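# Move cardboard box from floor tote onto counter

## Task

A cardboard box sits in one of three totes on the floor; lift it out and set it on the counter. When finished, every other item must lie entirely inside a tote that is upright, the utility cart must be standing upright, and the robot must not have toppled or be left leaning. Anything that stays in place only because the robot is holding it does not count.

## Robot and tools

Robot: a Hello Robot Stretch 3 with one arm. It has a two-wheeled base (0.33 m long, 0.34 m wide), a lift that slides up a mast, and a telescoping arm that reaches out to the robot's RIGHT side, ending in a wrist and a two-finger gripper. To carry the gripper forward or back you drive the base. Turning in place pivots about the point midway between the drive wheels, 0.05 m behind the front edge. With the arm pulled in and the wrist folded, a turn sweeps a circle of radius 0.28 m; an unfolded level wrist reaches past that circle. The base cannot move sideways.

Frames: the base frame has its origin on the floor between the drive wheels, x forward, y left, z up. hand_pose is reported in this frame, located where the closed fingertips meet; with all wrist joints at zero its x axis points up, y back toward the mast, z toward the rear. The odometry frame is the base frame as it was at the start.

execute_actions takes "actions", a list holding one action (or none, which only returns state and images), plus optional "cameras" ("head_camera", "nav_camera", "wrist_camera", "all"; omitted or null means all, [] means none). An action may contain:
- "base": exactly one of {"translate_m": d}, a relative straight drive in metres from the current spot, forward positive, -1 to 1; or {"rotate_rad": d}, a relative turn in place in radians, counter-clockwise (left) positive, -3.2 to 3.2. Offsets count from the base position in the most recent state report.
- "joints": a single object keyed by joint name, each value an absolute target: lift_m 0 to 1.1 (arm height on the mast); arm_m 0 to 0.52 (extension); wrist_yaw_rad -1.345 to 4.42 (0 along the arm, positive toward the front, 3.0 folded over the base); wrist_pitch_rad -1.57 to 0.451 (0 level, negative tips fingers down); wrist_roll_rad -2.911 to 2.911 (0 fingers side by side, level); gripper_m -0.089 to 0.179 (bigger is wider; actual fingertip gap is about 0.007 m less when nearly shut and 0.025 m less when fully open, zero below 0.007); head_pan_rad -3.953 to 1.73 (0 forward, positive left, -1.57 looks along the arm); head_tilt_rad -1.53 to 0.419 (0 level, negative down). Done-tolerances: 0.004 for lift, arm, gripper; 0.02 for yaw, roll, head; 0.05 for pitch.
- "contact_limits": {"arm_m": n}, n a motor effort percentage 1 to 100 at which the arm motion halts; lower is gentler but too low stops immediately; values above the maximum are clipped.
Base and joint motions start together. Joints left out may keep pushing toward earlier targets. Unknown keys or out-of-range numbers reject the whole call with no motion. One action runs at most 15 s. If a result reports a stop, any later execute_actions, wait or finished_scene calls in that same reply are skipped.

wait {"seconds": 0 to 10} lets time pass with no new command and returns the same report. zoom_image {"camera", "region": [x0, y0, x1, y1]} enlarges part of that camera's latest full image, pixel coordinates from the top-left, at most 504 by 504. finished_scene {"scene": n} closes the current scene irreversibly and says whether the goal was met; the goal must already hold and stay that way.

Result lines: base_status and joint_status tell how each commanded motion ended: "done" (for the base, wheels turned the commanded amount even if slipping), "off_target" (stopped short, may still push), "contact_stop", "time_out", "torque_fault" (old target dropped). on_its_own covers uncommanded joints; "held at" is the target held, not the position. joint_positions, base_odometry (wheel-based, slipping counts; heading -3.142 to 3.142, left positive), turned_by_wheels and turned_by_imu (turn since last result), base_tilt in degrees (forward/right positive, bias up to about 4 degrees). motor_effort is percent of maximum, positive toward larger joint values, bracketed value the peak; readings are biased and noisy; positive wheel effort drives forward. lidar_m lists 12 distances for 30-degree sectors, first straight ahead then counter-clockwise (4th left, 7th behind, 10th right), "-" meaning nothing; the scan plane is 0.17 m above the floor, range 0.15 to 12 m, blind to clear objects, and parts of sectors 5, 6, 9, 10 can be hidden by the robot. wrist_depth_mm (45 to 1000) and head_depth_mm (280 to 4000, image sideways) are 7 by 7 grids of median depths read from the top left. The head and nav cameras move with the head joints; the wrist camera rides on the gripper.

Gripping: command gripper_m below the object's width to grasp (lower squeezes harder, though a stall guard eases off); to let go, open at least 0.02 beyond where contact began. Neither position nor "done" proves a hold; check images. To re-squeeze, send a new value.

Speed: the base is fast (0.30 m/s, 1.9 rad/s) only when stowed: lift_m under 0.30, arm_m under 0.03, wrist_yaw_rad over 2.54; otherwise 0.10 m/s and 0.63 rad/s.

Cautions: fold or unfold the wrist only with lift_m between 0.32 and 0.95, pitch -0.4 and roll near 0; once folded the lift can drop to 0.25. With yaw below -0.4 keep pitch at -0.5 or lower. Arm and lift halt and go slack on firm contact; a slack lift may sink under load or keep pressing. Base, wrist and head have no contact stop and will shove things; wrist servos overheat and go limp for 10 s after sustained strain. Pushing something rigid with the gripper above about 0.45 m, repeating a push after a contact_stop, driving while gripping or hooking something fixed, or snagging furniture (especially in reverse) can tip the robot. If it leans, reverse the last move in small steps, free the gripper, and lower lift_m to about 0.2. Avoid drops, slams, hard hits, knocking items out of totes, overturning totes or the cart, and loose objects may occasionally be nudged by the environment. Shorter robot motion time is better.

Each tool is called after "Emit:" as name(argument=value, ...), one argument or row to a line, values as JSON.

## Session

Emit:
execute_actions(
  actions=[],
)

Scene clock: 0.00 s.
base_odometry: x=+0.000 y=+0.000 heading=+0.000 (m, m, rad; odometry frame)
turned_by_wheels: +0.000 (rad since the last result)
turned_by_imu: +0.000 (rad since the last result)
base_tilt: forward=-0.6 right=-0.3 (deg)
lidar_m: 1.31 1.34 0.98 0.94 0.97 1.29 2.35 2.44 2.87 2.60 2.55 1.75
head_depth_mm: 1710 1703 1690 1661 1646 1574 1029 / 1707 1712 1700 1676 1663 1593 1036 / 1700 1710 1693 1694 1661 1610 1040 / 1686 1718 1693 1688 1669 1658 1056 / 1674 1725 1716 1690 1684 1664 1059 / 1665 1719 1701 1685 1688 1657 1653 / 1644 1736 1716 1701 1675 1666 1643
base_status: not commanded
joint_positions: lift_m=+0.334 arm_m=+0.002 wrist_yaw_rad=+3.019 wrist_pitch_rad=-0.467 wrist_roll_rad=+0.000 gripper_m=+0.037 head_pan_rad=+0.010 head_tilt_rad=+0.014
joint_status: not commanded
motor_effort: left_wheel=+0 right_wheel=+0 lift_m=+30 arm_m=+1 wrist_yaw_rad=+0 wrist_pitch_rad=+5 wrist_roll_rad=+0 gripper_m=-1 head_pan_rad=+1 head_tilt_rad=+2 (%)
hand_pose: x=+0.0054 y=+0.0690 z=+0.3358 quat_wxyz=(+0.206, +0.696, +0.121, +0.677) (m; base frame)
wrist_depth_mm: 791 - 894 900 966 - - / 853 - 966 - - - - / 941 - - - - - - / 835 819 833 812 806 797 808 / 663 666 683 652 658 655 649 / 563 557 - 550 574 548 544 / 477 493 - - 462 470 467
pictures: head_camera (sideways: a quarter turn clockwise sets it upright), nav_camera (sideways: a quarter turn counterclockwise sets it upright), wrist_camera
Images, in order (width x height): head_camera 896x504, nav_camera 672x504, wrist_camera 644x364.

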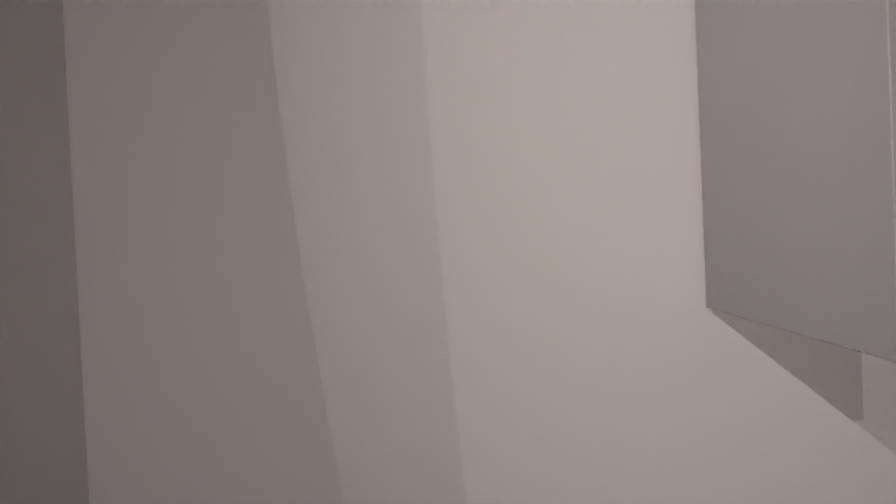

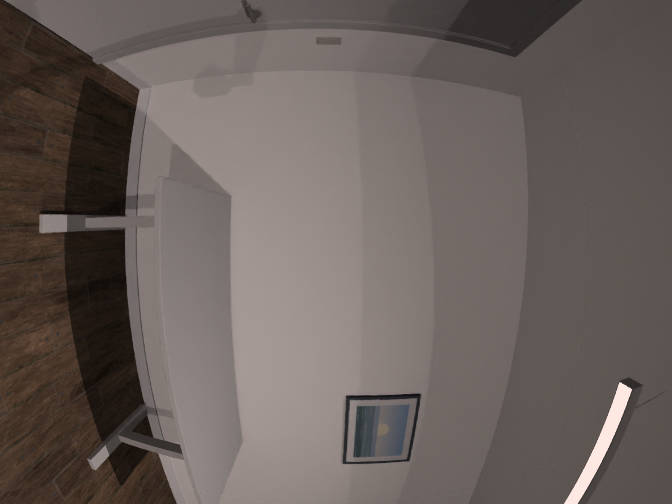

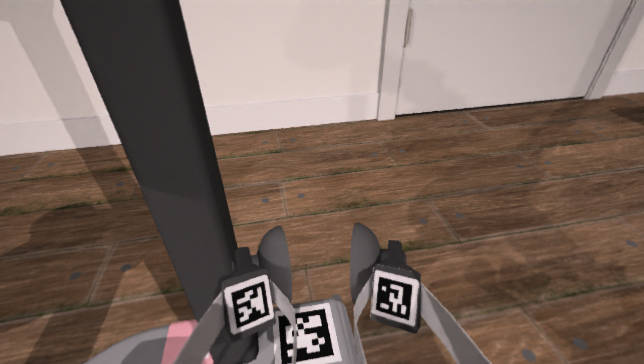

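Emit:
execute_actions(
  actions=[
    {"joints":{"head_pan_rad":-1.6,"head_tilt_rad":-0.7}},
  ],
)

Emit:
execute_actions(
  actions=[
    {"joints":{"head_pan_rad":-2.9,"head_tilt_rad":-0.7}},
  ],
)

Scene clock: 1.53 s.
base_odometry: x=+0.000 y=+0.000 heading=+0.000 (m, m, rad; odometry frame)
turned_by_wheels: +0.000 (rad since the last result)
turned_by_imu: +0.000 (rad since the last result)
base_tilt: forward=-0.6 right=-0.3 (deg)
lidar_m: 1.31 1.34 0.98 0.94 0.96 1.29 2.35 2.44 2.87 2.60 2.55 1.75
head_depth_mm: 2346 2565 2658 2000 1598 1341 1145 / 2320 2562 2649 1964 1622 1349 1149 / 2369 2648 2751 2054 1641 1352 1165 / 2340 2611 2793 2067 1646 1366 1169 / 2334 2606 2764 2110 1661 1385 1176 / 2333 2607 2777 2128 1669 1389 1186 / 2307 2592 2783 2138 1698 1397 1190
base_status: not commanded
joint_positions: lift_m=+0.334 arm_m=+0.002 wrist_yaw_rad=+3.019 wrist_pitch_rad=-0.467 wrist_roll_rad=+0.000 gripper_m=+0.037 head_pan_rad=-1.593 head_tilt_rad=-0.691
joint_status: all done
motor_effort: left_wheel=+0(0) right_wheel=-1(1) lift_m=+30(30) arm_m=+1(1) wrist_yaw_rad=+0(1) wrist_pitch_rad=+5(5) wrist_roll_rad=+0(0) gripper_m=-1(0) head_pan_rad=-3(33) head_tilt_rad=-4(37) (%)
hand_pose: x=+0.0054 y=+0.0690 z=+0.3358 quat_wxyz=(+0.206, +0.696, +0.121, +0.677) (m; base frame)
wrist_depth_mm: 812 - 912 933 969 - - / 876 - 984 - - - - / 925 - - - - - - / 835 812 828 825 816 819 806 / 660 677 688 657 658 661 650 / 557 559 - 545 565 555 546 / 481 492 - - 463 470 473
pictures: head_camera (sideways: a quarter turn clockwise sets it upright), nav_camera (sideways: a quarter turn counterclockwise sets it upright), wrist_camera
Images, in order (width x height): head_camera 896x504, nav_camera 672x504, wrist_camera 644x364.

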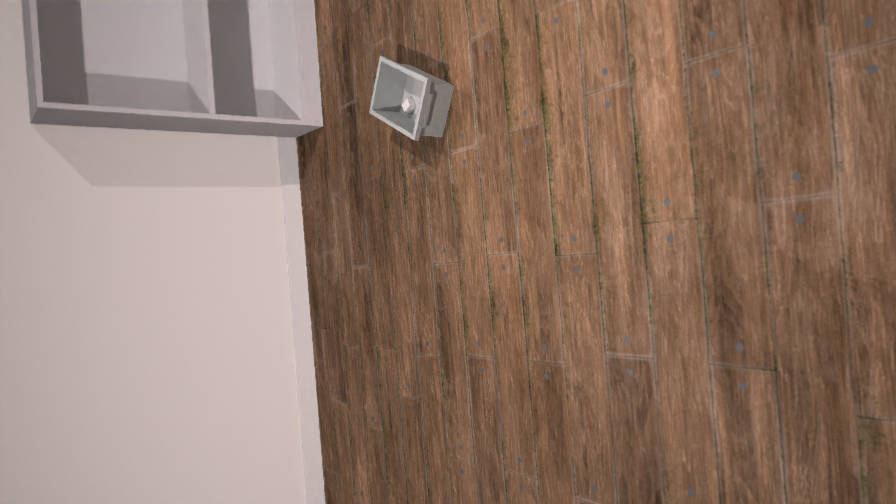

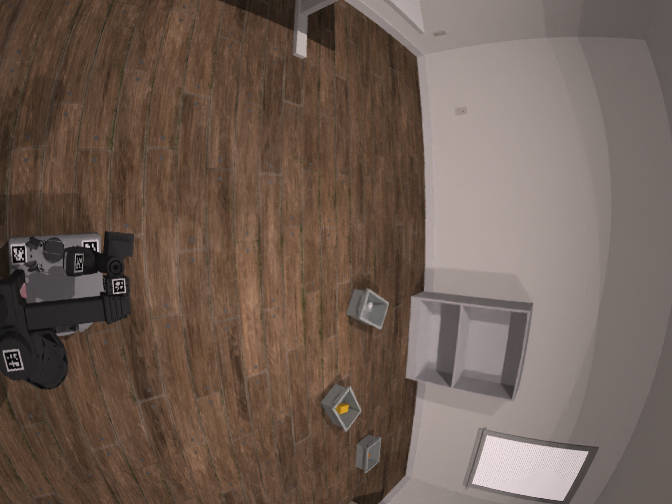

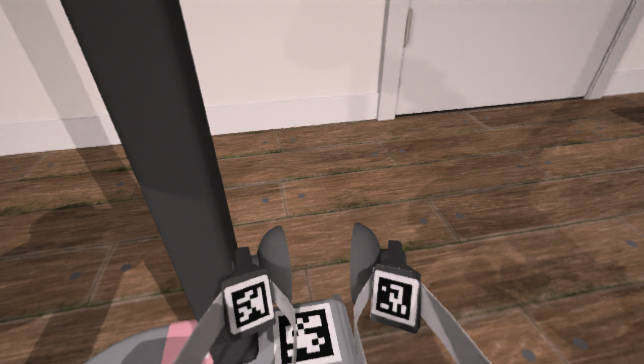

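Scene clock: 2.73 s.
base_odometry: x=+0.000 y=+0.000 heading=+0.000 (m, m, rad; odometry frame)
turned_by_wheels: +0.000 (rad since the last result)
turned_by_imu: +0.000 (rad since the last result)
base_tilt: forward=-0.6 right=-0.3 (deg)
lidar_m: 1.31 1.33 0.98 0.93 0.96 1.30 2.36 2.44 2.88 2.60 2.55 1.74
head_depth_mm: 2387 2687 2676 2009 1604 1334 1142 / 2347 2191 2391 2039 1613 1345 1149 / 2395 2204 2465 2055 1632 1355 1163 / 2480 2257 2514 2076 1662 1370 1168 / 2530 2305 2582 2109 1672 1378 1178 / 2595 2384 2644 2131 1674 1394 1187 / 2662 2452 2739 2141 1692 1386 1192
base_status: not commanded
joint_positions: lift_m=+0.334 arm_m=+0.002 wrist_yaw_rad=+3.019 wrist_pitch_rad=-0.467 wrist_roll_rad=+0.000 gripper_m=+0.037 head_pan_rad=-2.893 head_tilt_rad=-0.691
joint_status: all done
motor_effort: left_wheel=+0(0) right_wheel=-1(0) lift_m=+30(29) arm_m=+1(1) wrist_yaw_rad=+0(0) wrist_pitch_rad=+5(4) wrist_roll_rad=+0(0) gripper_m=-1(1) head_pan_rad=-2(34) head_tilt_rad=-5(5) (%)
hand_pose: x=+0.0054 y=+0.0690 z=+0.3358 quat_wxyz=(+0.206, +0.696, +0.121, +0.677) (m; base frame)
wrist_depth_mm: 777 - 892 922 959 - - / 844 - 959 - - - - / 911 - 993 - - - - / 832 855 824 849 805 797 800 / 667 659 678 658 651 653 654 / 566 565 - 546 566 559 549 / 476 497 - - 463 472 468
pictures: head_camera (sideways: a quarter turn clockwise sets it upright), nav_camera (sideways: a quarter turn counterclockwise sets it upright), wrist_camera
Images, in order (width x height): head_camera 896x504, nav_camera 672x504, wrist_camera 644x364.

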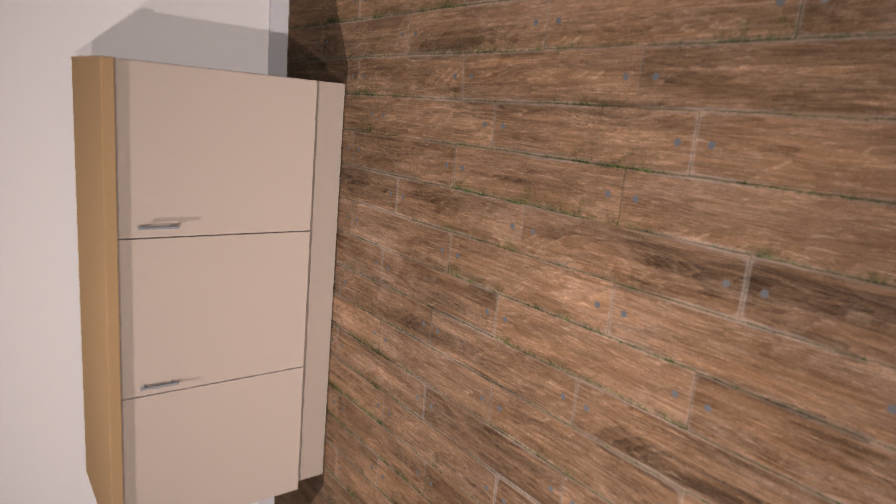

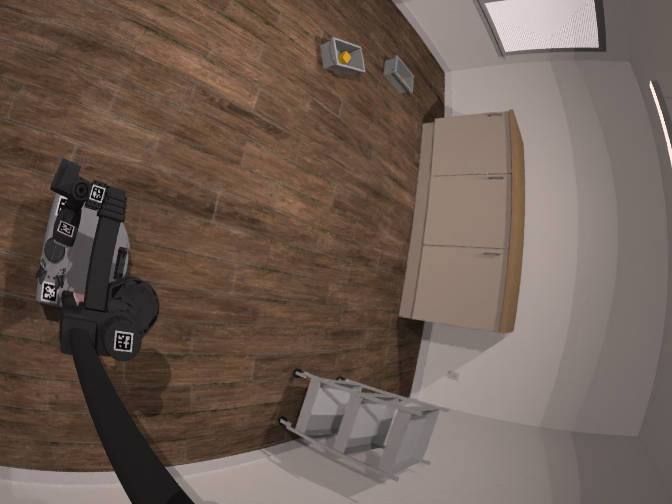

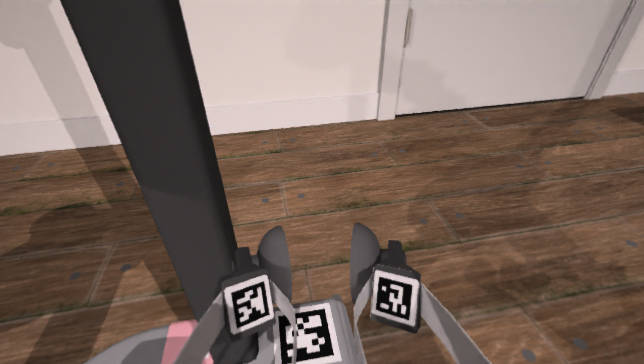

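Emit:
execute_actions(
  actions=[
    {"base":{"rotate_rad":-2.45},"joints":{"lift_m":0.27,"head_pan_rad":0.4,"head_tilt_rad":-0.85}},
  ],
  cameras=[],
)

Emit:
execute_actions(
  actions=[
    {"base":{"translate_m":1}},
  ],
  cameras=[],
)

Emit:
execute_actions(
  actions=[
    {"base":{"translate_m":0.3}},
  ],
  cameras=["head_camera","nav_camera"],
)

Scene clock: 9.23 s.
base_odometry: x=+0.000 y=+0.000 heading=-2.450 (m, m, rad; odometry frame)
turned_by_wheels: -2.450 (rad since the last result)
turned_by_imu: -2.410 (rad since the last result)
base_tilt: forward=-0.6 right=-0.3 (deg)
lidar_m: 2.60 2.60 2.82 1.75 1.76 1.31 1.14 0.94 0.94 1.03 1.35 2.35
head_depth_mm: 3323 2563 2095 1693 1432 1239 1089 / 3061 2766 2046 1713 1443 1248 1100 / 2934 2781 2072 1734 1455 1255 1109 / 2642 2733 2162 1751 1470 1268 1114 / 2484 2677 2153 1772 1492 1275 1120 / 2413 2596 2150 1787 1486 1283 1126 / 2298 2594 2231 1801 1513 1288 1131
base_status: done
joint_positions: lift_m=+0.270 arm_m=+0.002 wrist_yaw_rad=+3.019 wrist_pitch_rad=-0.467 wrist_roll_rad=+0.000 gripper_m=+0.037 head_pan_rad=+0.393 head_tilt_rad=-0.840
joint_status: all done
motor_effort: left_wheel=+3(12) right_wheel=-4(9) lift_m=+25(24) arm_m=+1(1) wrist_yaw_rad=+0(0) wrist_pitch_rad=+5(5) wrist_roll_rad=+0(0) gripper_m=-1(1) head_pan_rad=+3(37) head_tilt_rad=-5(18) (%)
hand_pose: x=+0.0054 y=+0.0689 z=+0.2720 quat_wxyz=(+0.206, +0.696, +0.122, +0.677) (m; base frame)
wrist_depth_mm: - - - - - - - / - - - - - - - / 937 - 900 872 894 889 896 / 721 709 706 690 691 687 675 / 574 575 588 565 571 557 557 / 479 496 - - 491 472 473 / - - - - 394 404 410
pictures: none
No camera images: the call's "cameras" was empty. Leave "cameras" out to get every camera's image.

Scene clock: 14.17 s.
base_odometry: x=-0.770 y=-0.638 heading=-2.450 (m, m, rad; odometry frame)
turned_by_wheels: +0.000 (rad since the last result)
turned_by_imu: +0.009 (rad since the last result)
base_tilt: forward=-0.6 right=-0.3 (deg)
lidar_m: 1.77 1.99 1.91 2.41 2.54 2.19 1.91 1.57 1.24 1.17 1.60 1.59
head_depth_mm: 2512 2686 2084 1704 1438 1246 1093 / 2397 2649 2001 1716 1448 1253 1097 / 2270 2548 2137 1737 1455 1264 1107 / 2117 2429 2167 1737 1421 1270 1111 / 2035 2270 2171 1757 1453 1270 1115 / 1860 2016 2126 1773 1488 1288 1124 / 1800 1936 2086 1804 1505 1295 1133
base_status: done
joint_positions: lift_m=+0.270 arm_m=+0.002 wrist_yaw_rad=+3.019 wrist_pitch_rad=-0.467 wrist_roll_rad=+0.000 gripper_m=+0.037 head_pan_rad=+0.393 head_tilt_rad=-0.840
joint_status: not commanded
motor_effort: left_wheel=+2(11) right_wheel=-3(6) lift_m=+26(25) arm_m=+1(1) wrist_yaw_rad=+1(0) wrist_pitch_rad=+5(5) wrist_roll_rad=+0(0) gripper_m=-1(0) head_pan_rad=+3(3) head_tilt_rad=-4(5) (%)
hand_pose: x=+0.0054 y=+0.0689 z=+0.2720 quat_wxyz=(+0.206, +0.696, +0.122, +0.677) (m; base frame)
wrist_depth_mm: - - - - - - - / - - - - - - - / 907 - 908 886 900 901 765 / 711 703 695 692 688 697 682 / 573 565 598 558 557 565 552 / 474 496 - - 488 467 467 / - - - - 397 408 405
pictures: none
No camera images: the call's "cameras" was empty. Leave "cameras" out to get every camera's image.

Scene clock: 16.93 s.
base_odometry: x=-1.001 y=-0.829 heading=-2.450 (m, m, rad; odometry frame)
turned_by_wheels: +0.000 (rad since the last result)
turned_by_imu: +0.003 (rad since the last result)
base_tilt: forward=-0.6 right=-0.3 (deg)
lidar_m: 1.51 1.74 1.76 2.21 2.35 2.47 2.16 1.76 1.27 1.45 1.38 1.37
head_depth_mm: 2278 2488 2094 1690 1432 1242 1091 / 2162 2484 2109 1674 1445 1250 1096 / 2057 2357 2136 1684 1466 1258 1104 / 1936 2209 2170 1740 1462 1256 1116 / 1835 2086 2177 1772 1446 1239 1114 / 1758 1950 2014 1785 1490 1260 1123 / 1611 1763 1993 1800 1498 1296 1132
base_status: done
joint_positions: lift_m=+0.270 arm_m=+0.002 wrist_yaw_rad=+3.019 wrist_pitch_rad=-0.467 wrist_roll_rad=+0.000 gripper_m=+0.037 head_pan_rad=+0.393 head_tilt_rad=-0.840
joint_status: not commanded
motor_effort: left_wheel=+2(11) right_wheel=-3(6) lift_m=+26(25) arm_m=+1(1) wrist_yaw_rad=+1(0) wrist_pitch_rad=+5(5) wrist_roll_rad=+0(0) gripper_m=+0(1) head_pan_rad=+3(3) head_tilt_rad=-5(6) (%)
hand_pose: x=+0.0054 y=+0.0689 z=+0.2720 quat_wxyz=(+0.206, +0.696, +0.122, +0.677) (m; base frame)
wrist_depth_mm: - - - - - - - / - - - - - - - / 910 - 922 916 911 704 696 / 712 699 712 699 705 588 567 / 573 567 592 570 558 559 560 / 486 500 - - 485 468 466 / - - - - 394 408 408
pictures: head_camera (sideways: a quarter turn clockwise sets it upright), nav_camera (sideways: a quarter turn counterclockwise sets it upright)
Images, in order (width x height): head_camera 896x504, nav_camera 672x504.

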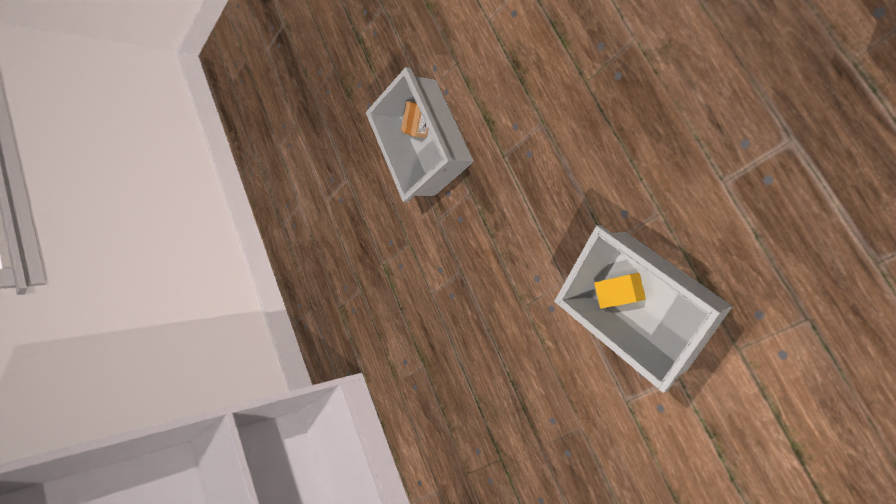

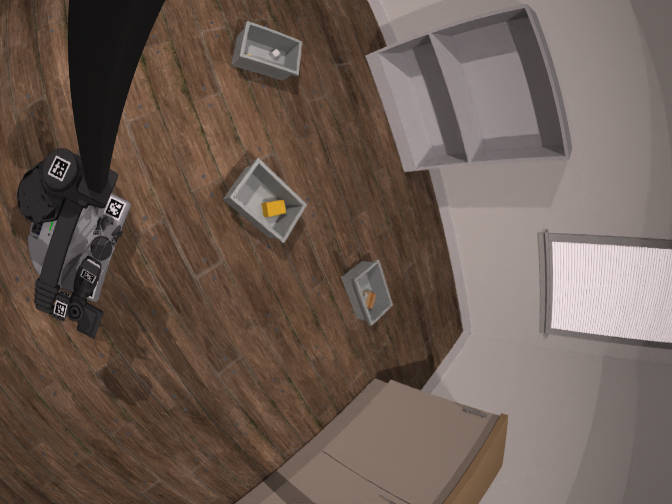

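Emit:
execute_actions(
  actions=[
    {"base":{"rotate_rad":-0.22}},
  ],
  cameras=[],
)

Emit:
execute_actions(
  actions=[
    {"base":{"translate_m":0.85}},
  ],
  cameras=[],
)

Emit:
execute_actions(
  actions=[
    {"base":{"rotate_rad":2.55},"joints":{"head_pan_rad":-1.57,"head_tilt_rad":-1.15}},
  ],
  cameras=["head_camera"],
)

Emit:
execute_actions(
  actions=[
    {"joints":{"lift_m":0.5,"arm_m":0.25,"wrist_pitch_rad":-0.4}},
  ],
  cameras=[],
)

Emit:
execute_actions(
  actions=[
    {"joints":{"wrist_yaw_rad":0,"wrist_pitch_rad":-1.57,"gripper_m":0.12}},
  ],
)

Scene clock: 18.83 s.
base_odometry: x=-1.001 y=-0.829 heading=-2.669 (m, m, rad; odometry frame)
turned_by_wheels: -0.220 (rad since the last result)
turned_by_imu: -0.216 (rad since the last result)
base_tilt: forward=-0.6 right=-0.3 (deg)
lidar_m: 1.41 2.11 1.75 1.75 2.70 2.34 2.47 1.84 1.36 1.27 1.43 1.37
head_depth_mm: 1905 1532 1705 1706 1439 1243 1088 / 2153 2423 2119 1706 1444 1250 1102 / 2334 2590 2131 1713 1464 1260 1104 / 2244 2536 2162 1690 1461 1270 1109 / 2085 2338 2205 1752 1489 1243 1118 / 1923 2135 2210 1788 1489 1262 1132 / 1797 1979 2141 1807 1504 1265 1139
base_status: done
joint_positions: lift_m=+0.270 arm_m=+0.002 wrist_yaw_rad=+3.019 wrist_pitch_rad=-0.467 wrist_roll_rad=+0.000 gripper_m=+0.037 head_pan_rad=+0.393 head_tilt_rad=-0.840
joint_status: not commanded
motor_effort: left_wheel=+3(10) right_wheel=-4(8) lift_m=+25(25) arm_m=+1(1) wrist_yaw_rad=+0(0) wrist_pitch_rad=+5(4) wrist_roll_rad=+0(0) gripper_m=-1(1) head_pan_rad=+3(3) head_tilt_rad=-3(5) (%)
hand_pose: x=+0.0054 y=+0.0689 z=+0.2720 quat_wxyz=(+0.206, +0.696, +0.122, +0.677) (m; base frame)
wrist_depth_mm: - - - - - - - / - - - - - - - / 928 - 894 909 778 735 822 / 700 698 712 707 667 661 677 / 574 573 581 562 561 566 549 / 480 492 - - 484 465 468 / - - - - 395 403 403
pictures: none
No camera images: the call's "cameras" was empty. Leave "cameras" out to get every camera's image.

Scene clock: 23.37 s.
base_odometry: x=-1.758 y=-1.216 heading=-2.669 (m, m, rad; odometry frame)
turned_by_wheels: +0.000 (rad since the last result)
turned_by_imu: +0.008 (rad since the last result)
base_tilt: forward=-0.6 right=-0.3 (deg)
lidar_m: 0.65 1.70 1.63 1.36 2.20 3.06 3.15 2.25 1.68 0.91 0.65 0.63
head_depth_mm: 1227 800 769 882 1040 1219 1090 / 1339 1441 876 1019 1225 1245 1095 / 1483 1704 1949 1721 1457 1258 1106 / 1662 1917 2114 1758 1473 1271 1108 / 1672 1869 2078 1760 1483 1239 1121 / 1540 1736 1950 1777 1491 1259 1125 / 1435 1601 1794 1796 1503 1244 1137
base_status: done
joint_positions: lift_m=+0.270 arm_m=+0.002 wrist_yaw_rad=+3.019 wrist_pitch_rad=-0.467 wrist_roll_rad=+0.000 gripper_m=+0.037 head_pan_rad=+0.393 head_tilt_rad=-0.840
joint_status: not commanded
motor_effort: left_wheel=+3(12) right_wheel=-3(7) lift_m=+26(25) arm_m=+1(0) wrist_yaw_rad=+0(0) wrist_pitch_rad=+6(5) wrist_roll_rad=+0(0) gripper_m=+0(0) head_pan_rad=+3(3) head_tilt_rad=-4(4) (%)
hand_pose: x=+0.0054 y=+0.0689 z=+0.2720 quat_wxyz=(+0.206, +0.696, +0.122, +0.677) (m; base frame)
wrist_depth_mm: - - - - - - - / - - - - - - - / 923 - 931 909 755 709 897 / 525 532 696 704 673 642 677 / 538 547 594 575 556 555 565 / 480 493 - - 486 473 471 / - - - - 399 408 408
pictures: none
No camera images: the call's "cameras" was empty. Leave "cameras" out to get every camera's image.

Scene clock: 26.03 s.
base_odometry: x=-1.758 y=-1.216 heading=-0.119 (m, m, rad; odometry frame)
turned_by_wheels: +2.550 (rad since the last result)
turned_by_imu: +2.510 (rad since the last result)
base_tilt: forward=-0.6 right=-0.3 (deg)
lidar_m: 3.47 3.31 2.31 1.68 1.01 0.67 0.63 0.63 0.81 1.63 1.36 1.75
head_depth_mm: 1683 1720 1539 1378 1252 1154 - / 1657 1729 1548 1392 1261 - - / 1628 1753 1563 1348 1268 - - / 1588 1764 1565 1379 1284 1171 1081 / 1564 1747 1583 1419 1292 1181 1090 / 1538 1739 1582 1431 1291 1186 1092 / 1453 1625 1606 1434 1301 1179 1101
base_status: done
joint_positions: lift_m=+0.270 arm_m=+0.002 wrist_yaw_rad=+3.019 wrist_pitch_rad=-0.467 wrist_roll_rad=+0.000 gripper_m=+0.037 head_pan_rad=-1.563 head_tilt_rad=-1.136
joint_status: all done
motor_effort: left_wheel=-3(8) right_wheel=+3(11) lift_m=+26(26) arm_m=+0(0) wrist_yaw_rad=+0(0) wrist_pitch_rad=+5(5) wrist_roll_rad=+0(0) gripper_m=+0(1) head_pan_rad=-3(31) head_tilt_rad=-8(29) (%)
hand_pose: x=+0.0054 y=+0.0689 z=+0.2720 quat_wxyz=(+0.206, +0.696, +0.122, +0.677) (m; base frame)
wrist_depth_mm: - - - - - - - / - - - - - - - / 921 - 931 958 908 907 895 / 709 702 702 694 695 687 685 / 571 572 585 563 560 565 561 / 481 494 - - 488 472 471 / - - - - 395 406 407
pictures: head_camera (sideways: a quarter turn clockwise sets it upright)
Images, in order (width x height): head_camera 896x504.

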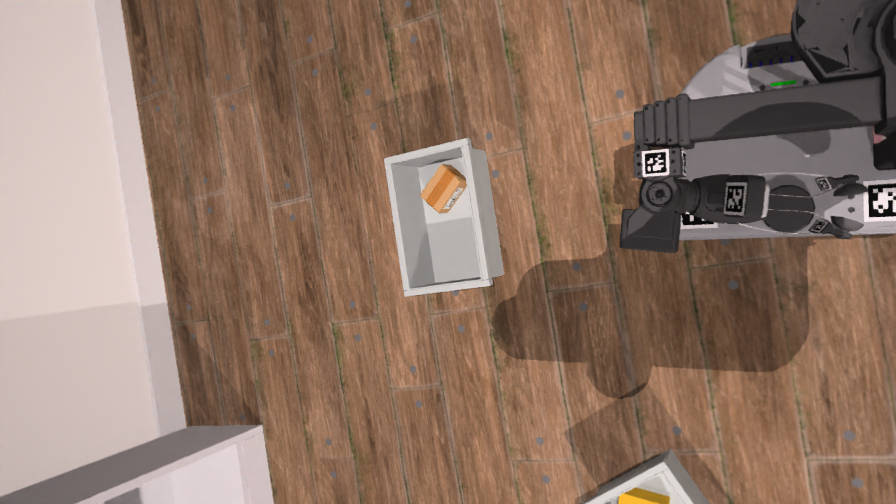

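Scene clock: 29.10 s.
base_odometry: x=-1.758 y=-1.216 heading=-0.119 (m, m, rad; odometry frame)
turned_by_wheels: +0.000 (rad since the last result)
turned_by_imu: +0.001 (rad since the last result)
base_tilt: forward=-0.6 right=-0.3 (deg)
lidar_m: 3.49 3.30 2.31 1.68 1.01 0.67 0.63 0.63 0.81 1.63 1.36 1.75
head_depth_mm: 1680 1710 1526 1381 1258 1151 - / 1652 1723 1554 1387 1263 - - / 1616 1759 1575 1342 1270 1193 - / 1596 1760 1569 1383 1278 1186 1077 / 1573 1741 1589 1423 1292 1180 1087 / 1536 1746 1594 1425 1298 1194 1096 / 1445 1613 1611 1438 1307 1181 1103
base_status: not commanded
joint_positions: lift_m=+0.500 arm_m=+0.250 wrist_yaw_rad=+3.019 wrist_pitch_rad=-0.424 wrist_roll_rad=+0.000 gripper_m=+0.037 head_pan_rad=-1.563 head_tilt_rad=-1.136
joint_status: all done
motor_effort: left_wheel=-3(3) right_wheel=+3(3) lift_m=+34(35) arm_m=+4(3) wrist_yaw_rad=+0(0) wrist_pitch_rad=+10(11) wrist_roll_rad=+0(0) gripper_m=+0(1) head_pan_rad=-2(2) head_tilt_rad=-7(5) (%)
hand_pose: x=+0.0061 y=-0.1727 z=+0.5112 quat_wxyz=(+0.191, +0.699, +0.106, +0.681) (m; base frame)
wrist_depth_mm: - - - - - - - / - - - - - - - / - - - - - - - / - - - - - - - / 924 953 968 937 973 968 938 / 798 795 - 810 832 780 781 / 689 679 - 687 655 671 661
pictures: none
No camera images: the call's "cameras" was empty. Leave "cameras" out to get every camera's image.

Scene clock: 31.63 s.
base_odometry: x=-1.758 y=-1.216 heading=-0.119 (m, m, rad; odometry frame)
turned_by_wheels: +0.000 (rad since the last result)
turned_by_imu: +0.001 (rad since the last result)
base_tilt: forward=-0.7 right=-0.3 (deg)
lidar_m: 3.48 3.31 2.31 1.69 1.01 0.67 0.63 0.63 0.81 1.62 1.36 1.75
head_depth_mm: 1691 1713 1528 1381 1254 1156 - / 1648 1731 1545 1378 1273 - - / 1623 1751 1578 - 1277 1200 - / 1590 1755 1567 1386 1281 1189 1083 / 1572 1759 1578 1421 1294 1180 1089 / 1539 1742 1589 1433 1296 1185 1091 / 1456 1628 1608 1443 1309 1179 1099
base_status: not commanded
joint_positions: lift_m=+0.500 arm_m=+0.250 wrist_yaw_rad=+0.002 wrist_pitch_rad=-1.554 wrist_roll_rad=+0.000 gripper_m=+0.120 head_pan_rad=-1.563 head_tilt_rad=-1.136
joint_status: all done
joint sent to its limit — the command would take wrist_pitch_rad past its lower limit, so that joint was sent only as far as its limit.
motor_effort: left_wheel=-3(3) right_wheel=+3(3) lift_m=+34(34) arm_m=+3(4) wrist_yaw_rad=-2(1) wrist_pitch_rad=-4(9) wrist_roll_rad=+0(0) gripper_m=+0(81) head_pan_rad=-2(2) head_tilt_rad=-7(6) (%)
hand_pose: x=-0.0217 y=-0.3750 z=+0.3819 quat_wxyz=(+0.505, +0.496, -0.503, -0.495) (m; base frame)
wrist_depth_mm: 497 499 497 509 512 534 544 / 505 517 511 528 536 536 550 / 527 518 525 535 545 556 561 / 528 542 547 545 550 556 566 / 538 542 559 563 573 582 583 / 552 561 567 567 578 597 605 / 566 581 580 - - 603 611
pictures: head_camera (sideways: a quarter turn clockwise sets it upright), nav_camera (sideways: a quarter turn counterclockwise sets it upright), wrist_camera
Images, in order (width x height): head_camera 896x504, nav_camera 672x504, wrist_camera 644x364.

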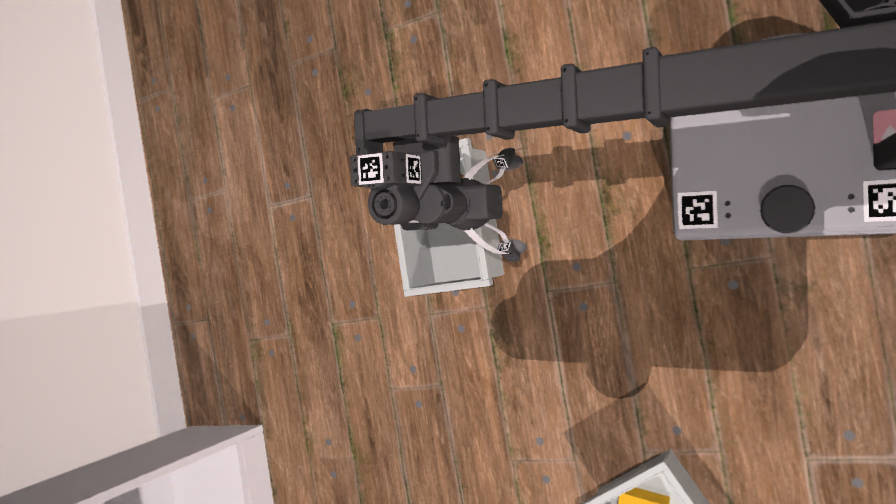

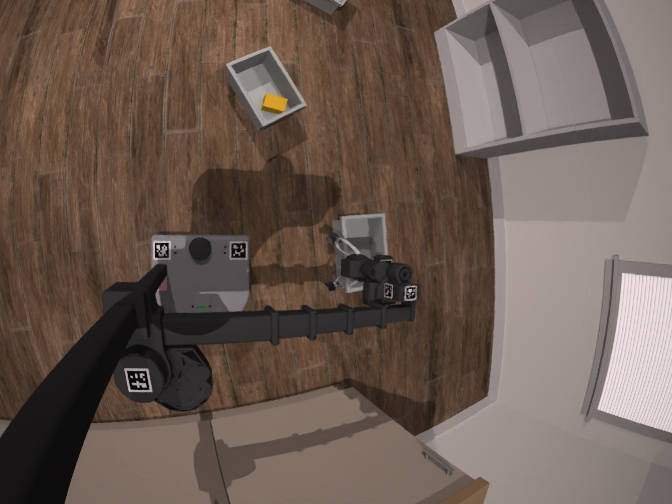

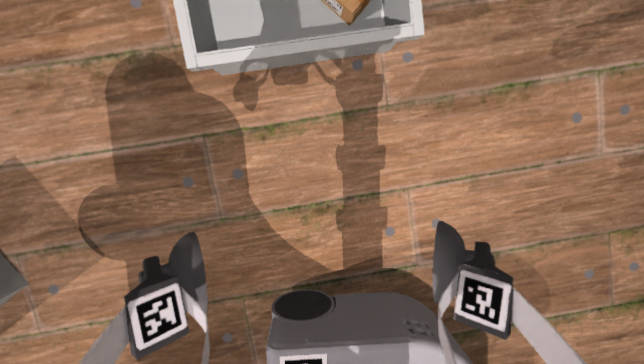

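Emit:
execute_actions(
  actions=[
    {"base":{"translate_m":-0.04},"joints":{"lift_m":0.33,"arm_m":0.46,"wrist_roll_rad":1.0,"gripper_m":0.11}},
  ],
)

Scene clock: 34.60 s.
base_odometry: x=-1.798 y=-1.211 heading=-0.120 (m, m, rad; odometry frame)
turned_by_wheels: +0.000 (rad since the last result)
turned_by_imu: +0.000 (rad since the last result)
base_tilt: forward=-0.6 right=-0.3 (deg)
lidar_m: 3.53 3.33 2.31 1.69 0.95 0.63 0.59 0.59 0.76 1.63 1.38 1.78
head_depth_mm: 1695 1726 1539 1368 1251 1157 - / 1662 1740 1546 1404 1273 - - / 1636 1744 1598 1342 1270 1204 - / 1608 1764 1574 1376 1281 1184 1082 / 1581 1761 1579 1405 1288 1183 1086 / 1543 1745 1592 1430 1296 1191 1094 / 1479 1620 1609 1439 1308 1185 1098
base_status: done
joint_positions: lift_m=+0.330 arm_m=+0.460 wrist_yaw_rad=+0.001 wrist_pitch_rad=-1.555 wrist_roll_rad=+0.996 gripper_m=+0.110 head_pan_rad=-1.563 head_tilt_rad=-1.136
joint_status: all done
motor_effort: left_wheel=-2(8) right_wheel=+3(3) lift_m=+25(29) arm_m=+4(5) wrist_yaw_rad=-1(1) wrist_pitch_rad=-4(4) wrist_roll_rad=+3(5) gripper_m=-1(49) head_pan_rad=-2(2) head_tilt_rad=-7(6) (%)
hand_pose: x=-0.0216 y=-0.5844 z=+0.2123 quat_wxyz=(+0.203, +0.199, -0.683, -0.673) (m; base frame)
wrist_depth_mm: 339 339 338 349 352 357 362 / 346 262 328 271 359 360 369 / 352 270 311 353 368 375 374 / 363 285 366 363 375 378 386 / 364 330 373 373 381 391 395 / 328 329 384 379 395 397 403 / 266 296 351 399 403 410 413
pictures: head_camera (sideways: a quarter turn clockwise sets it upright), nav_camera (sideways: a quarter turn counterclockwise sets it upright), wrist_camera
Images, in order (width x height): head_camera 896x504, nav_camera 672x504, wrist_camera 644x364.

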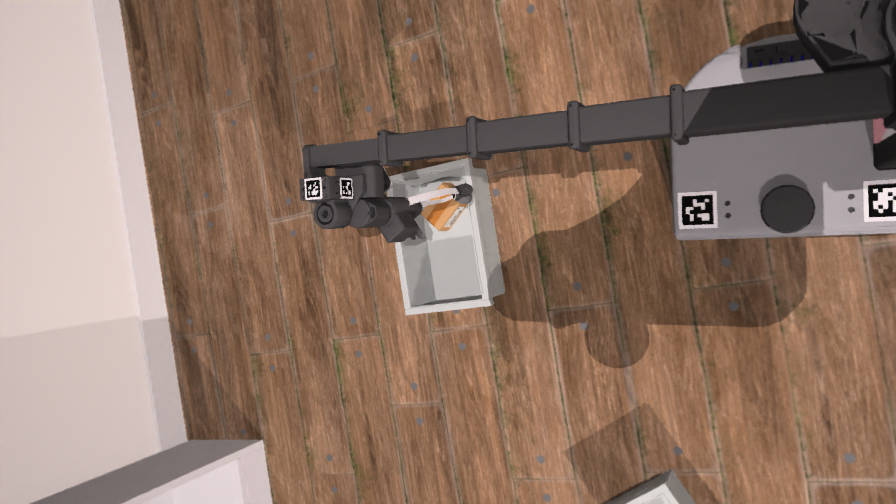

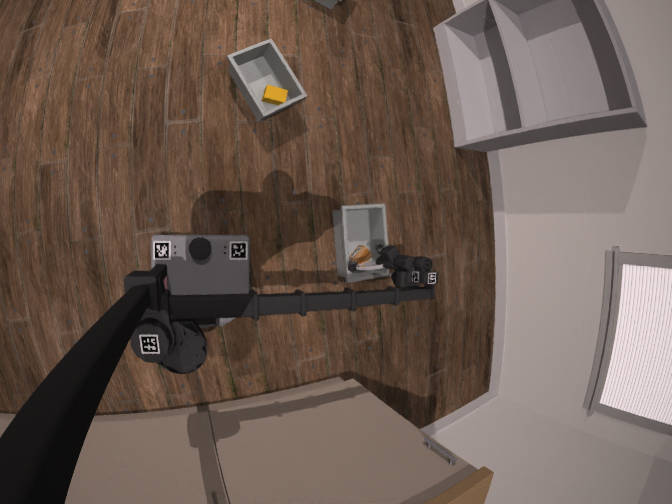

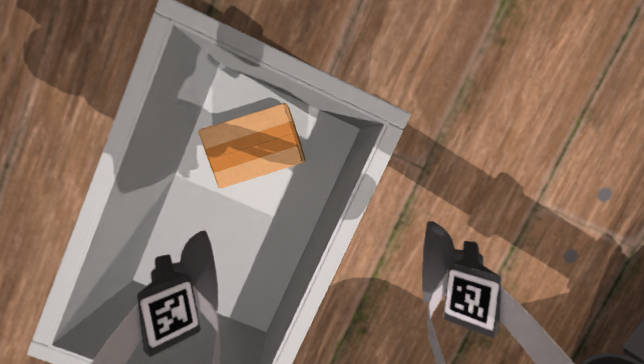

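Emit:
execute_actions(
  actions=[
    {"joints":{"lift_m":0.30,"arm_m":0.512,"wrist_roll_rad":-0.87,"gripper_m":0.10}},
  ],
  cameras=["wrist_camera","head_camera"],
)

Scene clock: 36.60 s.
base_odometry: x=-1.798 y=-1.211 heading=-0.120 (m, m, rad; odometry frame)
turned_by_wheels: +0.000 (rad since the last result)
turned_by_imu: +0.000 (rad since the last result)
base_tilt: forward=-0.6 right=-0.3 (deg)
lidar_m: 3.52 3.31 2.30 1.69 0.94 0.63 0.59 0.60 0.76 1.63 1.38 1.77
head_depth_mm: 1690 1723 1531 1383 1260 1164 - / 1657 1734 1538 1380 1259 - - / 1630 1742 1612 1346 1272 1201 - / 1595 1761 1579 1381 1286 1191 1086 / 1576 1748 1584 1400 1281 1184 1091 / 1536 1758 1592 1416 1294 1192 1091 / 1476 1618 1604 1440 1306 1188 1101
base_status: not commanded
joint_positions: lift_m=+0.300 arm_m=+0.512 wrist_yaw_rad=+0.001 wrist_pitch_rad=-1.555 wrist_roll_rad=-0.865 gripper_m=+0.100 head_pan_rad=-1.563 head_tilt_rad=-1.136
joint_status: all done
motor_effort: left_wheel=-3(2) right_wheel=+3(3) lift_m=+25(24) arm_m=+4(4) wrist_yaw_rad=+0(0) wrist_pitch_rad=-3(4) wrist_roll_rad=-4(4) gripper_m=+0(48) head_pan_rad=-2(2) head_tilt_rad=-8(6) (%)
hand_pose: x=-0.0215 y=-0.6367 z=+0.1823 quat_wxyz=(+0.669, +0.658, -0.246, -0.243) (m; base frame)
wrist_depth_mm: 306 222 311 212 326 327 331 / 204 268 320 316 325 333 339 / 220 321 326 332 259 338 347 / 273 253 333 287 331 257 355 / 332 241 306 345 298 359 365 / 340 345 242 323 265 367 377 / 349 356 362 244 372 380 382
pictures: head_camera (sideways: a quarter turn clockwise sets it upright), wrist_camera
Images, in order (width x height): head_camera 896x504, wrist_camera 644x364.

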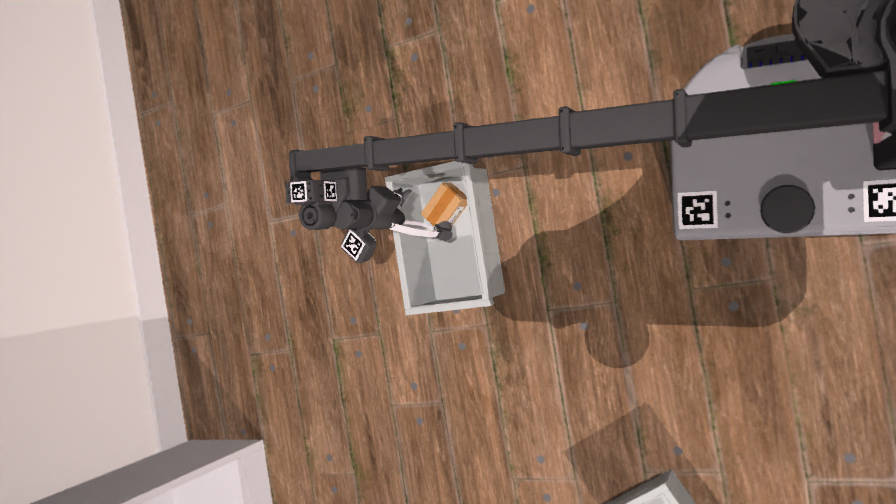

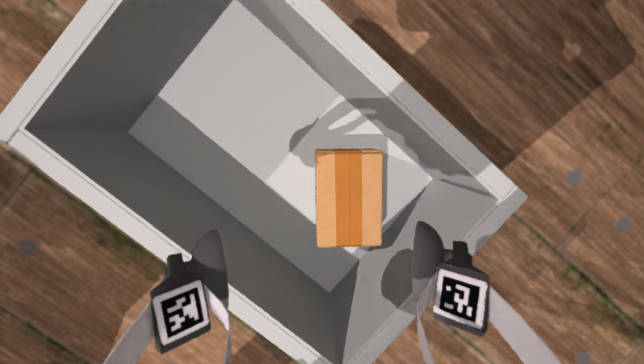

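Emit:
execute_actions(
  actions=[
    {"base":{"translate_m":-0.02},"joints":{"lift_m":0.24,"arm_m":0.52,"gripper_m":0.09}},
  ],
  cameras=["wrist_camera"],
)

Scene clock: 38.10 s.
base_odometry: x=-1.818 y=-1.209 heading=-0.120 (m, m, rad; odometry frame)
turned_by_wheels: +0.000 (rad since the last result)
turned_by_imu: +0.000 (rad since the last result)
base_tilt: forward=-0.6 right=-0.3 (deg)
lidar_m: 3.53 3.37 2.30 1.69 0.91 0.61 0.57 0.57 0.73 1.63 1.39 1.80
head_depth_mm: 1690 1713 1530 1383 1252 1160 - / 1656 1738 1556 1383 1270 - - / 1616 1752 1601 1347 1270 1201 - / 1595 1772 1569 1387 1272 1189 1077 / 1577 1754 1579 1399 1290 1178 1087 / 1552 1761 1590 1438 1294 1185 1092 / 1508 1647 1603 1441 1303 1197 1096
base_status: done
joint_positions: lift_m=+0.240 arm_m=+0.520 wrist_yaw_rad=+0.001 wrist_pitch_rad=-1.555 wrist_roll_rad=-0.865 gripper_m=+0.090 head_pan_rad=-1.563 head_tilt_rad=-1.136
joint_status: all done
motor_effort: left_wheel=-2(7) right_wheel=+3(4) lift_m=+25(25) arm_m=+4(6) wrist_yaw_rad=-1(0) wrist_pitch_rad=-4(3) wrist_roll_rad=-4(4) gripper_m=+0(47) head_pan_rad=-2(2) head_tilt_rad=-6(6) (%)
hand_pose: x=-0.0215 y=-0.6447 z=+0.1223 quat_wxyz=(+0.669, +0.658, -0.246, -0.243) (m; base frame)
wrist_depth_mm: 199 250 256 169 264 269 273 / 229 256 261 261 153 272 277 / 242 263 266 268 209 276 284 / 194 264 273 225 275 166 291 / 164 207 279 229 238 168 297 / 280 166 262 289 222 301 305 / 288 286 191 229 182 308 314
pictures: wrist_camera
Images, in order (width x height): wrist_camera 644x364.

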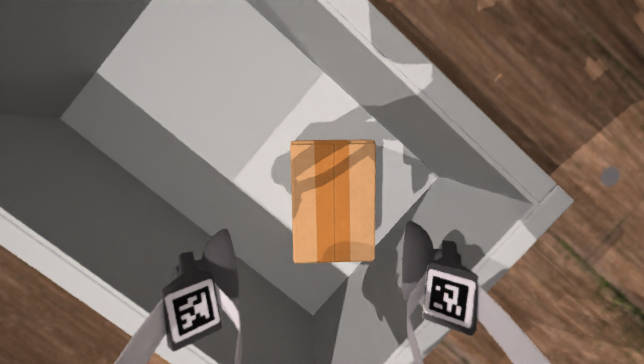

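Emit:
execute_actions(
  actions=[
    {"joints":{"lift_m":0.185,"wrist_pitch_rad":-1.48}},
  ],
  cameras=["wrist_camera"],
)

Scene clock: 39.63 s.
base_odometry: x=-1.818 y=-1.209 heading=-0.120 (m, m, rad; odometry frame)
turned_by_wheels: +0.000 (rad since the last result)
turned_by_imu: +0.000 (rad since the last result)
base_tilt: forward=-0.6 right=-0.3 (deg)
lidar_m: 3.55 3.35 2.29 1.69 0.91 0.61 0.57 0.57 0.73 1.63 1.38 1.79
head_depth_mm: 1691 1722 1530 1376 1256 1160 - / 1667 1748 1549 1389 1265 - - / 1642 1763 1573 1346 1273 1196 - / 1597 1762 1567 1366 1280 1186 1082 / 1575 1752 1578 1397 1291 1175 1087 / 1552 1745 1591 1429 1301 1186 1091 / 1497 1651 1596 1439 1306 1190 1102
base_status: not commanded
joint_positions: lift_m=+0.185 arm_m=+0.520 wrist_yaw_rad=+0.001 wrist_pitch_rad=-1.483 wrist_roll_rad=-0.865 gripper_m=+0.090 head_pan_rad=-1.563 head_tilt_rad=-1.136
joint_status: all done
motor_effort: left_wheel=-3(2) right_wheel=+3(3) lift_m=+25(26) arm_m=+4(4) wrist_yaw_rad=+0(0) wrist_pitch_rad=+1(2) wrist_roll_rad=-4(4) gripper_m=-1(0) head_pan_rad=-2(2) head_tilt_rad=-6(7) (%)
hand_pose: x=-0.0215 y=-0.6631 z=+0.0665 quat_wxyz=(+0.692, +0.634, -0.254, -0.234) (m; base frame)
wrist_depth_mm: 196 199 203 116 100 226 234 / 198 202 208 173 102 230 236 / 200 205 210 216 138 106 241 / 203 208 215 171 224 114 244 / 191 210 216 172 229 155 113 / 163 194 220 174 217 135 115 / 140 163 224 221 167 124 257
pictures: wrist_camera
Images, in order (width x height): wrist_camera 644x364.

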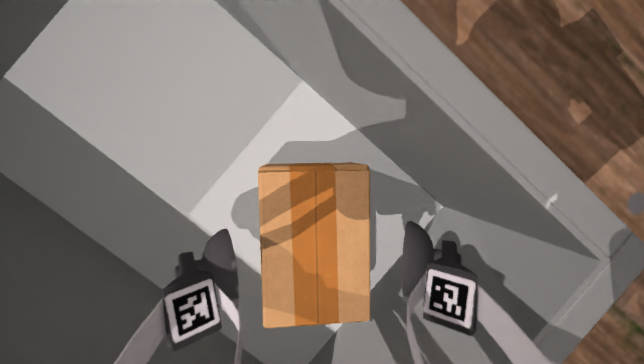

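Emit:
execute_actions(
  actions=[
    {"joints":{"lift_m":0.145}},
  ],
  cameras=["wrist_camera"],
)

Emit:
execute_actions(
  actions=[
    {"joints":{"gripper_m":0.0}},
  ],
  cameras=[],
)

Emit:
execute_actions(
  actions=[
    {"joints":{"lift_m":0.3,"head_tilt_rad":-0.75,"head_pan_rad":-3.0}},
  ],
)

Scene clock: 41.20 s.
base_odometry: x=-1.818 y=-1.209 heading=-0.120 (m, m, rad; odometry frame)
turned_by_wheels: +0.000 (rad since the last result)
turned_by_imu: +0.000 (rad since the last result)
base_tilt: forward=-0.6 right=-0.3 (deg)
lidar_m: 3.54 3.36 2.30 1.69 0.91 0.61 0.57 0.58 0.73 1.64 1.39 1.79
head_depth_mm: 1683 1724 1533 1380 1249 1160 - / 1663 1740 1534 1388 1268 - - / 1626 1742 1580 1347 1275 - - / 1605 1759 1574 1386 1280 1183 1080 / 1577 1740 1579 1391 1288 1182 1088 / 1552 1752 1592 1428 1302 1186 1092 / 1499 1647 1606 1436 1304 1197 1104
base_status: not commanded
joint_positions: lift_m=+0.145 arm_m=+0.520 wrist_yaw_rad=+0.001 wrist_pitch_rad=-1.483 wrist_roll_rad=-0.865 gripper_m=+0.090 head_pan_rad=-1.563 head_tilt_rad=-1.136
joint_status: all done
motor_effort: left_wheel=-3(3) right_wheel=+3(3) lift_m=+23(24) arm_m=+4(4) wrist_yaw_rad=+0(0) wrist_pitch_rad=+2(1) wrist_roll_rad=-3(4) gripper_m=+0(0) head_pan_rad=-2(2) head_tilt_rad=-6(8) (%)
hand_pose: x=-0.0215 y=-0.6632 z=+0.0266 quat_wxyz=(+0.692, +0.634, -0.254, -0.234) (m; base frame)
wrist_depth_mm: 160 163 166 115 76 62 190 / 162 166 170 171 98 68 65 / 164 167 172 177 138 86 66 / 166 170 174 130 182 114 76 / 168 171 175 131 187 156 98 / 163 174 131 133 136 136 109 / 141 163 181 135 144 124 98
pictures: wrist_camera
Images, in order (width x height): wrist_camera 644x364.

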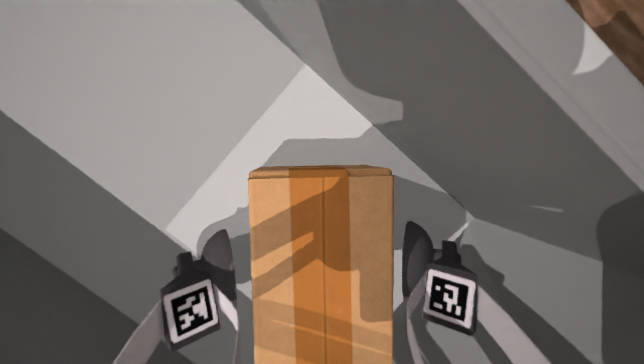

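Scene clock: 42.60 s.
base_odometry: x=-1.818 y=-1.209 heading=-0.120 (m, m, rad; odometry frame)
turned_by_wheels: +0.000 (rad since the last result)
turned_by_imu: +0.000 (rad since the last result)
base_tilt: forward=-0.6 right=-0.3 (deg)
lidar_m: 3.55 3.35 2.30 1.69 0.91 0.61 0.57 0.57 0.73 1.63 1.39 1.79
head_depth_mm: 1694 1725 1534 1380 1261 1156 - / 1668 1729 1544 1385 1265 - - / 1631 1744 1570 1346 1274 - - / 1614 1762 1566 1377 1278 1183 1083 / 1572 1761 1583 1397 1288 1184 1090 / 1553 1757 1590 1421 1302 1187 1094 / 1496 1645 1598 1440 1309 1192 1098
base_status: not commanded
joint_positions: lift_m=+0.145 arm_m=+0.520 wrist_yaw_rad=+0.001 wrist_pitch_rad=-1.485 wrist_roll_rad=-0.865 gripper_m=+0.001 head_pan_rad=-1.563 head_tilt_rad=-1.136
joint_status: all done
motor_effort: left_wheel=-2(3) right_wheel=+0(3) lift_m=+25(26) arm_m=+4(4) wrist_yaw_rad=+0(0) wrist_pitch_rad=+1(6) wrist_roll_rad=-3(3) gripper_m=-20(96) head_pan_rad=-2(2) head_tilt_rad=-7(6) (%)
hand_pose: x=-0.0215 y=-0.6628 z=+0.0265 quat_wxyz=(+0.691, +0.635, -0.254, -0.234) (m; base frame)
wrist_depth_mm: 159 163 166 125 83 63 63 / 162 165 169 172 108 75 64 / 164 167 172 176 152 95 69 / 166 170 173 127 184 128 85 / 167 172 175 127 187 162 111 / 160 174 127 129 131 143 113 / 137 158 180 131 152 124 102
pictures: none
No camera images: the call's "cameras" was empty. Leave "cameras" out to get every camera's image.

Scene clock: 44.83 s.
base_odometry: x=-1.818 y=-1.209 heading=-0.120 (m, m, rad; odometry frame)
turned_by_wheels: +0.000 (rad since the last result)
turned_by_imu: +0.000 (rad since the last result)
base_tilt: forward=-0.6 right=-0.3 (deg)
lidar_m: 3.54 3.36 2.30 1.69 0.91 0.61 0.57 0.57 0.73 0.61 1.39 1.79
head_depth_mm: 1000 996 708 702 852 1081 1118 / 1000 1011 718 702 858 1089 1150 / 999 1031 727 708 860 1105 1132 / 1000 1054 739 712 866 1109 1140 / 1001 1079 749 713 867 1112 1149 / 1002 1077 758 718 876 1118 1153 / 1005 1069 770 721 885 1135 1163
base_status: not commanded
joint_positions: lift_m=+0.300 arm_m=+0.520 wrist_yaw_rad=+0.001 wrist_pitch_rad=-1.483 wrist_roll_rad=-0.865 gripper_m=+0.001 head_pan_rad=-2.993 head_tilt_rad=-0.754
joint_status: all done
motor_effort: left_wheel=-2(2) right_wheel=+1(1) lift_m=+35(36) arm_m=+4(4) wrist_yaw_rad=+0(1) wrist_pitch_rad=+1(1) wrist_roll_rad=-3(3) gripper_m=-20(20) head_pan_rad=-3(38) head_tilt_rad=+2(26) (%)
hand_pose: x=-0.0215 y=-0.6633 z=+0.1811 quat_wxyz=(+0.692, +0.634, -0.254, -0.233) (m; base frame)
wrist_depth_mm: 197 257 246 323 338 345 358 / 224 309 318 237 339 352 361 / 259 314 324 331 343 356 367 / 232 316 326 127 226 365 370 / 212 245 327 127 231 371 381 / 324 214 127 129 131 372 386 / 327 332 222 130 367 379 396
pictures: head_camera (sideways: a quarter turn clockwise sets it upright), nav_camera (sideways: a quarter turn counterclockwise sets it upright), wrist_camera
Images, in order (width x height): head_camera 896x504, nav_camera 672x504, wrist_camera 644x364.

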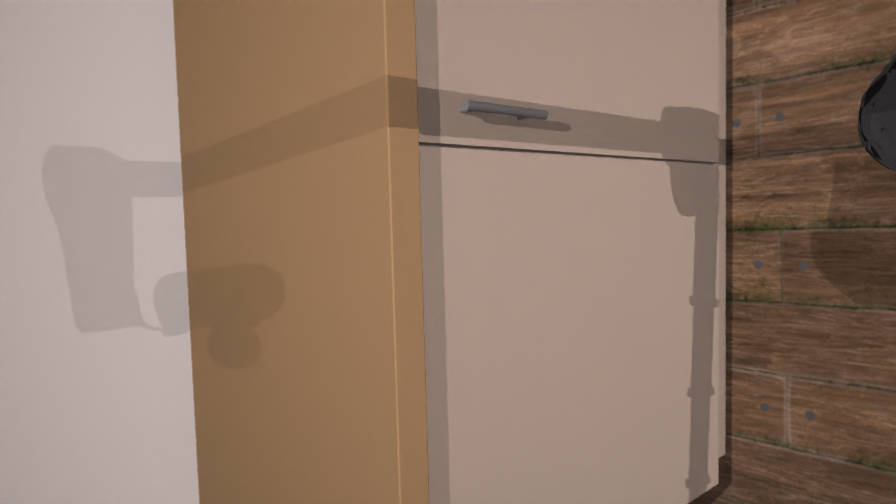

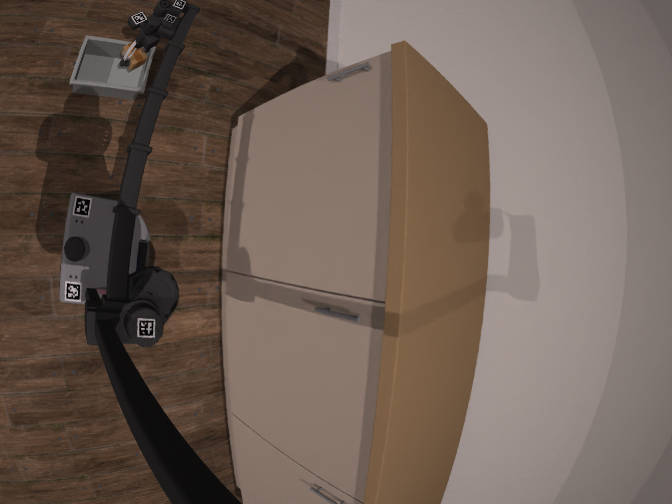

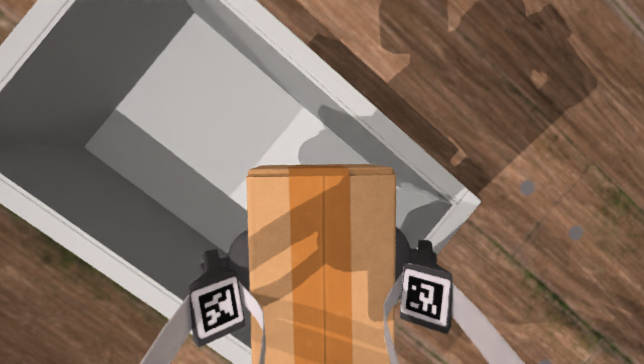

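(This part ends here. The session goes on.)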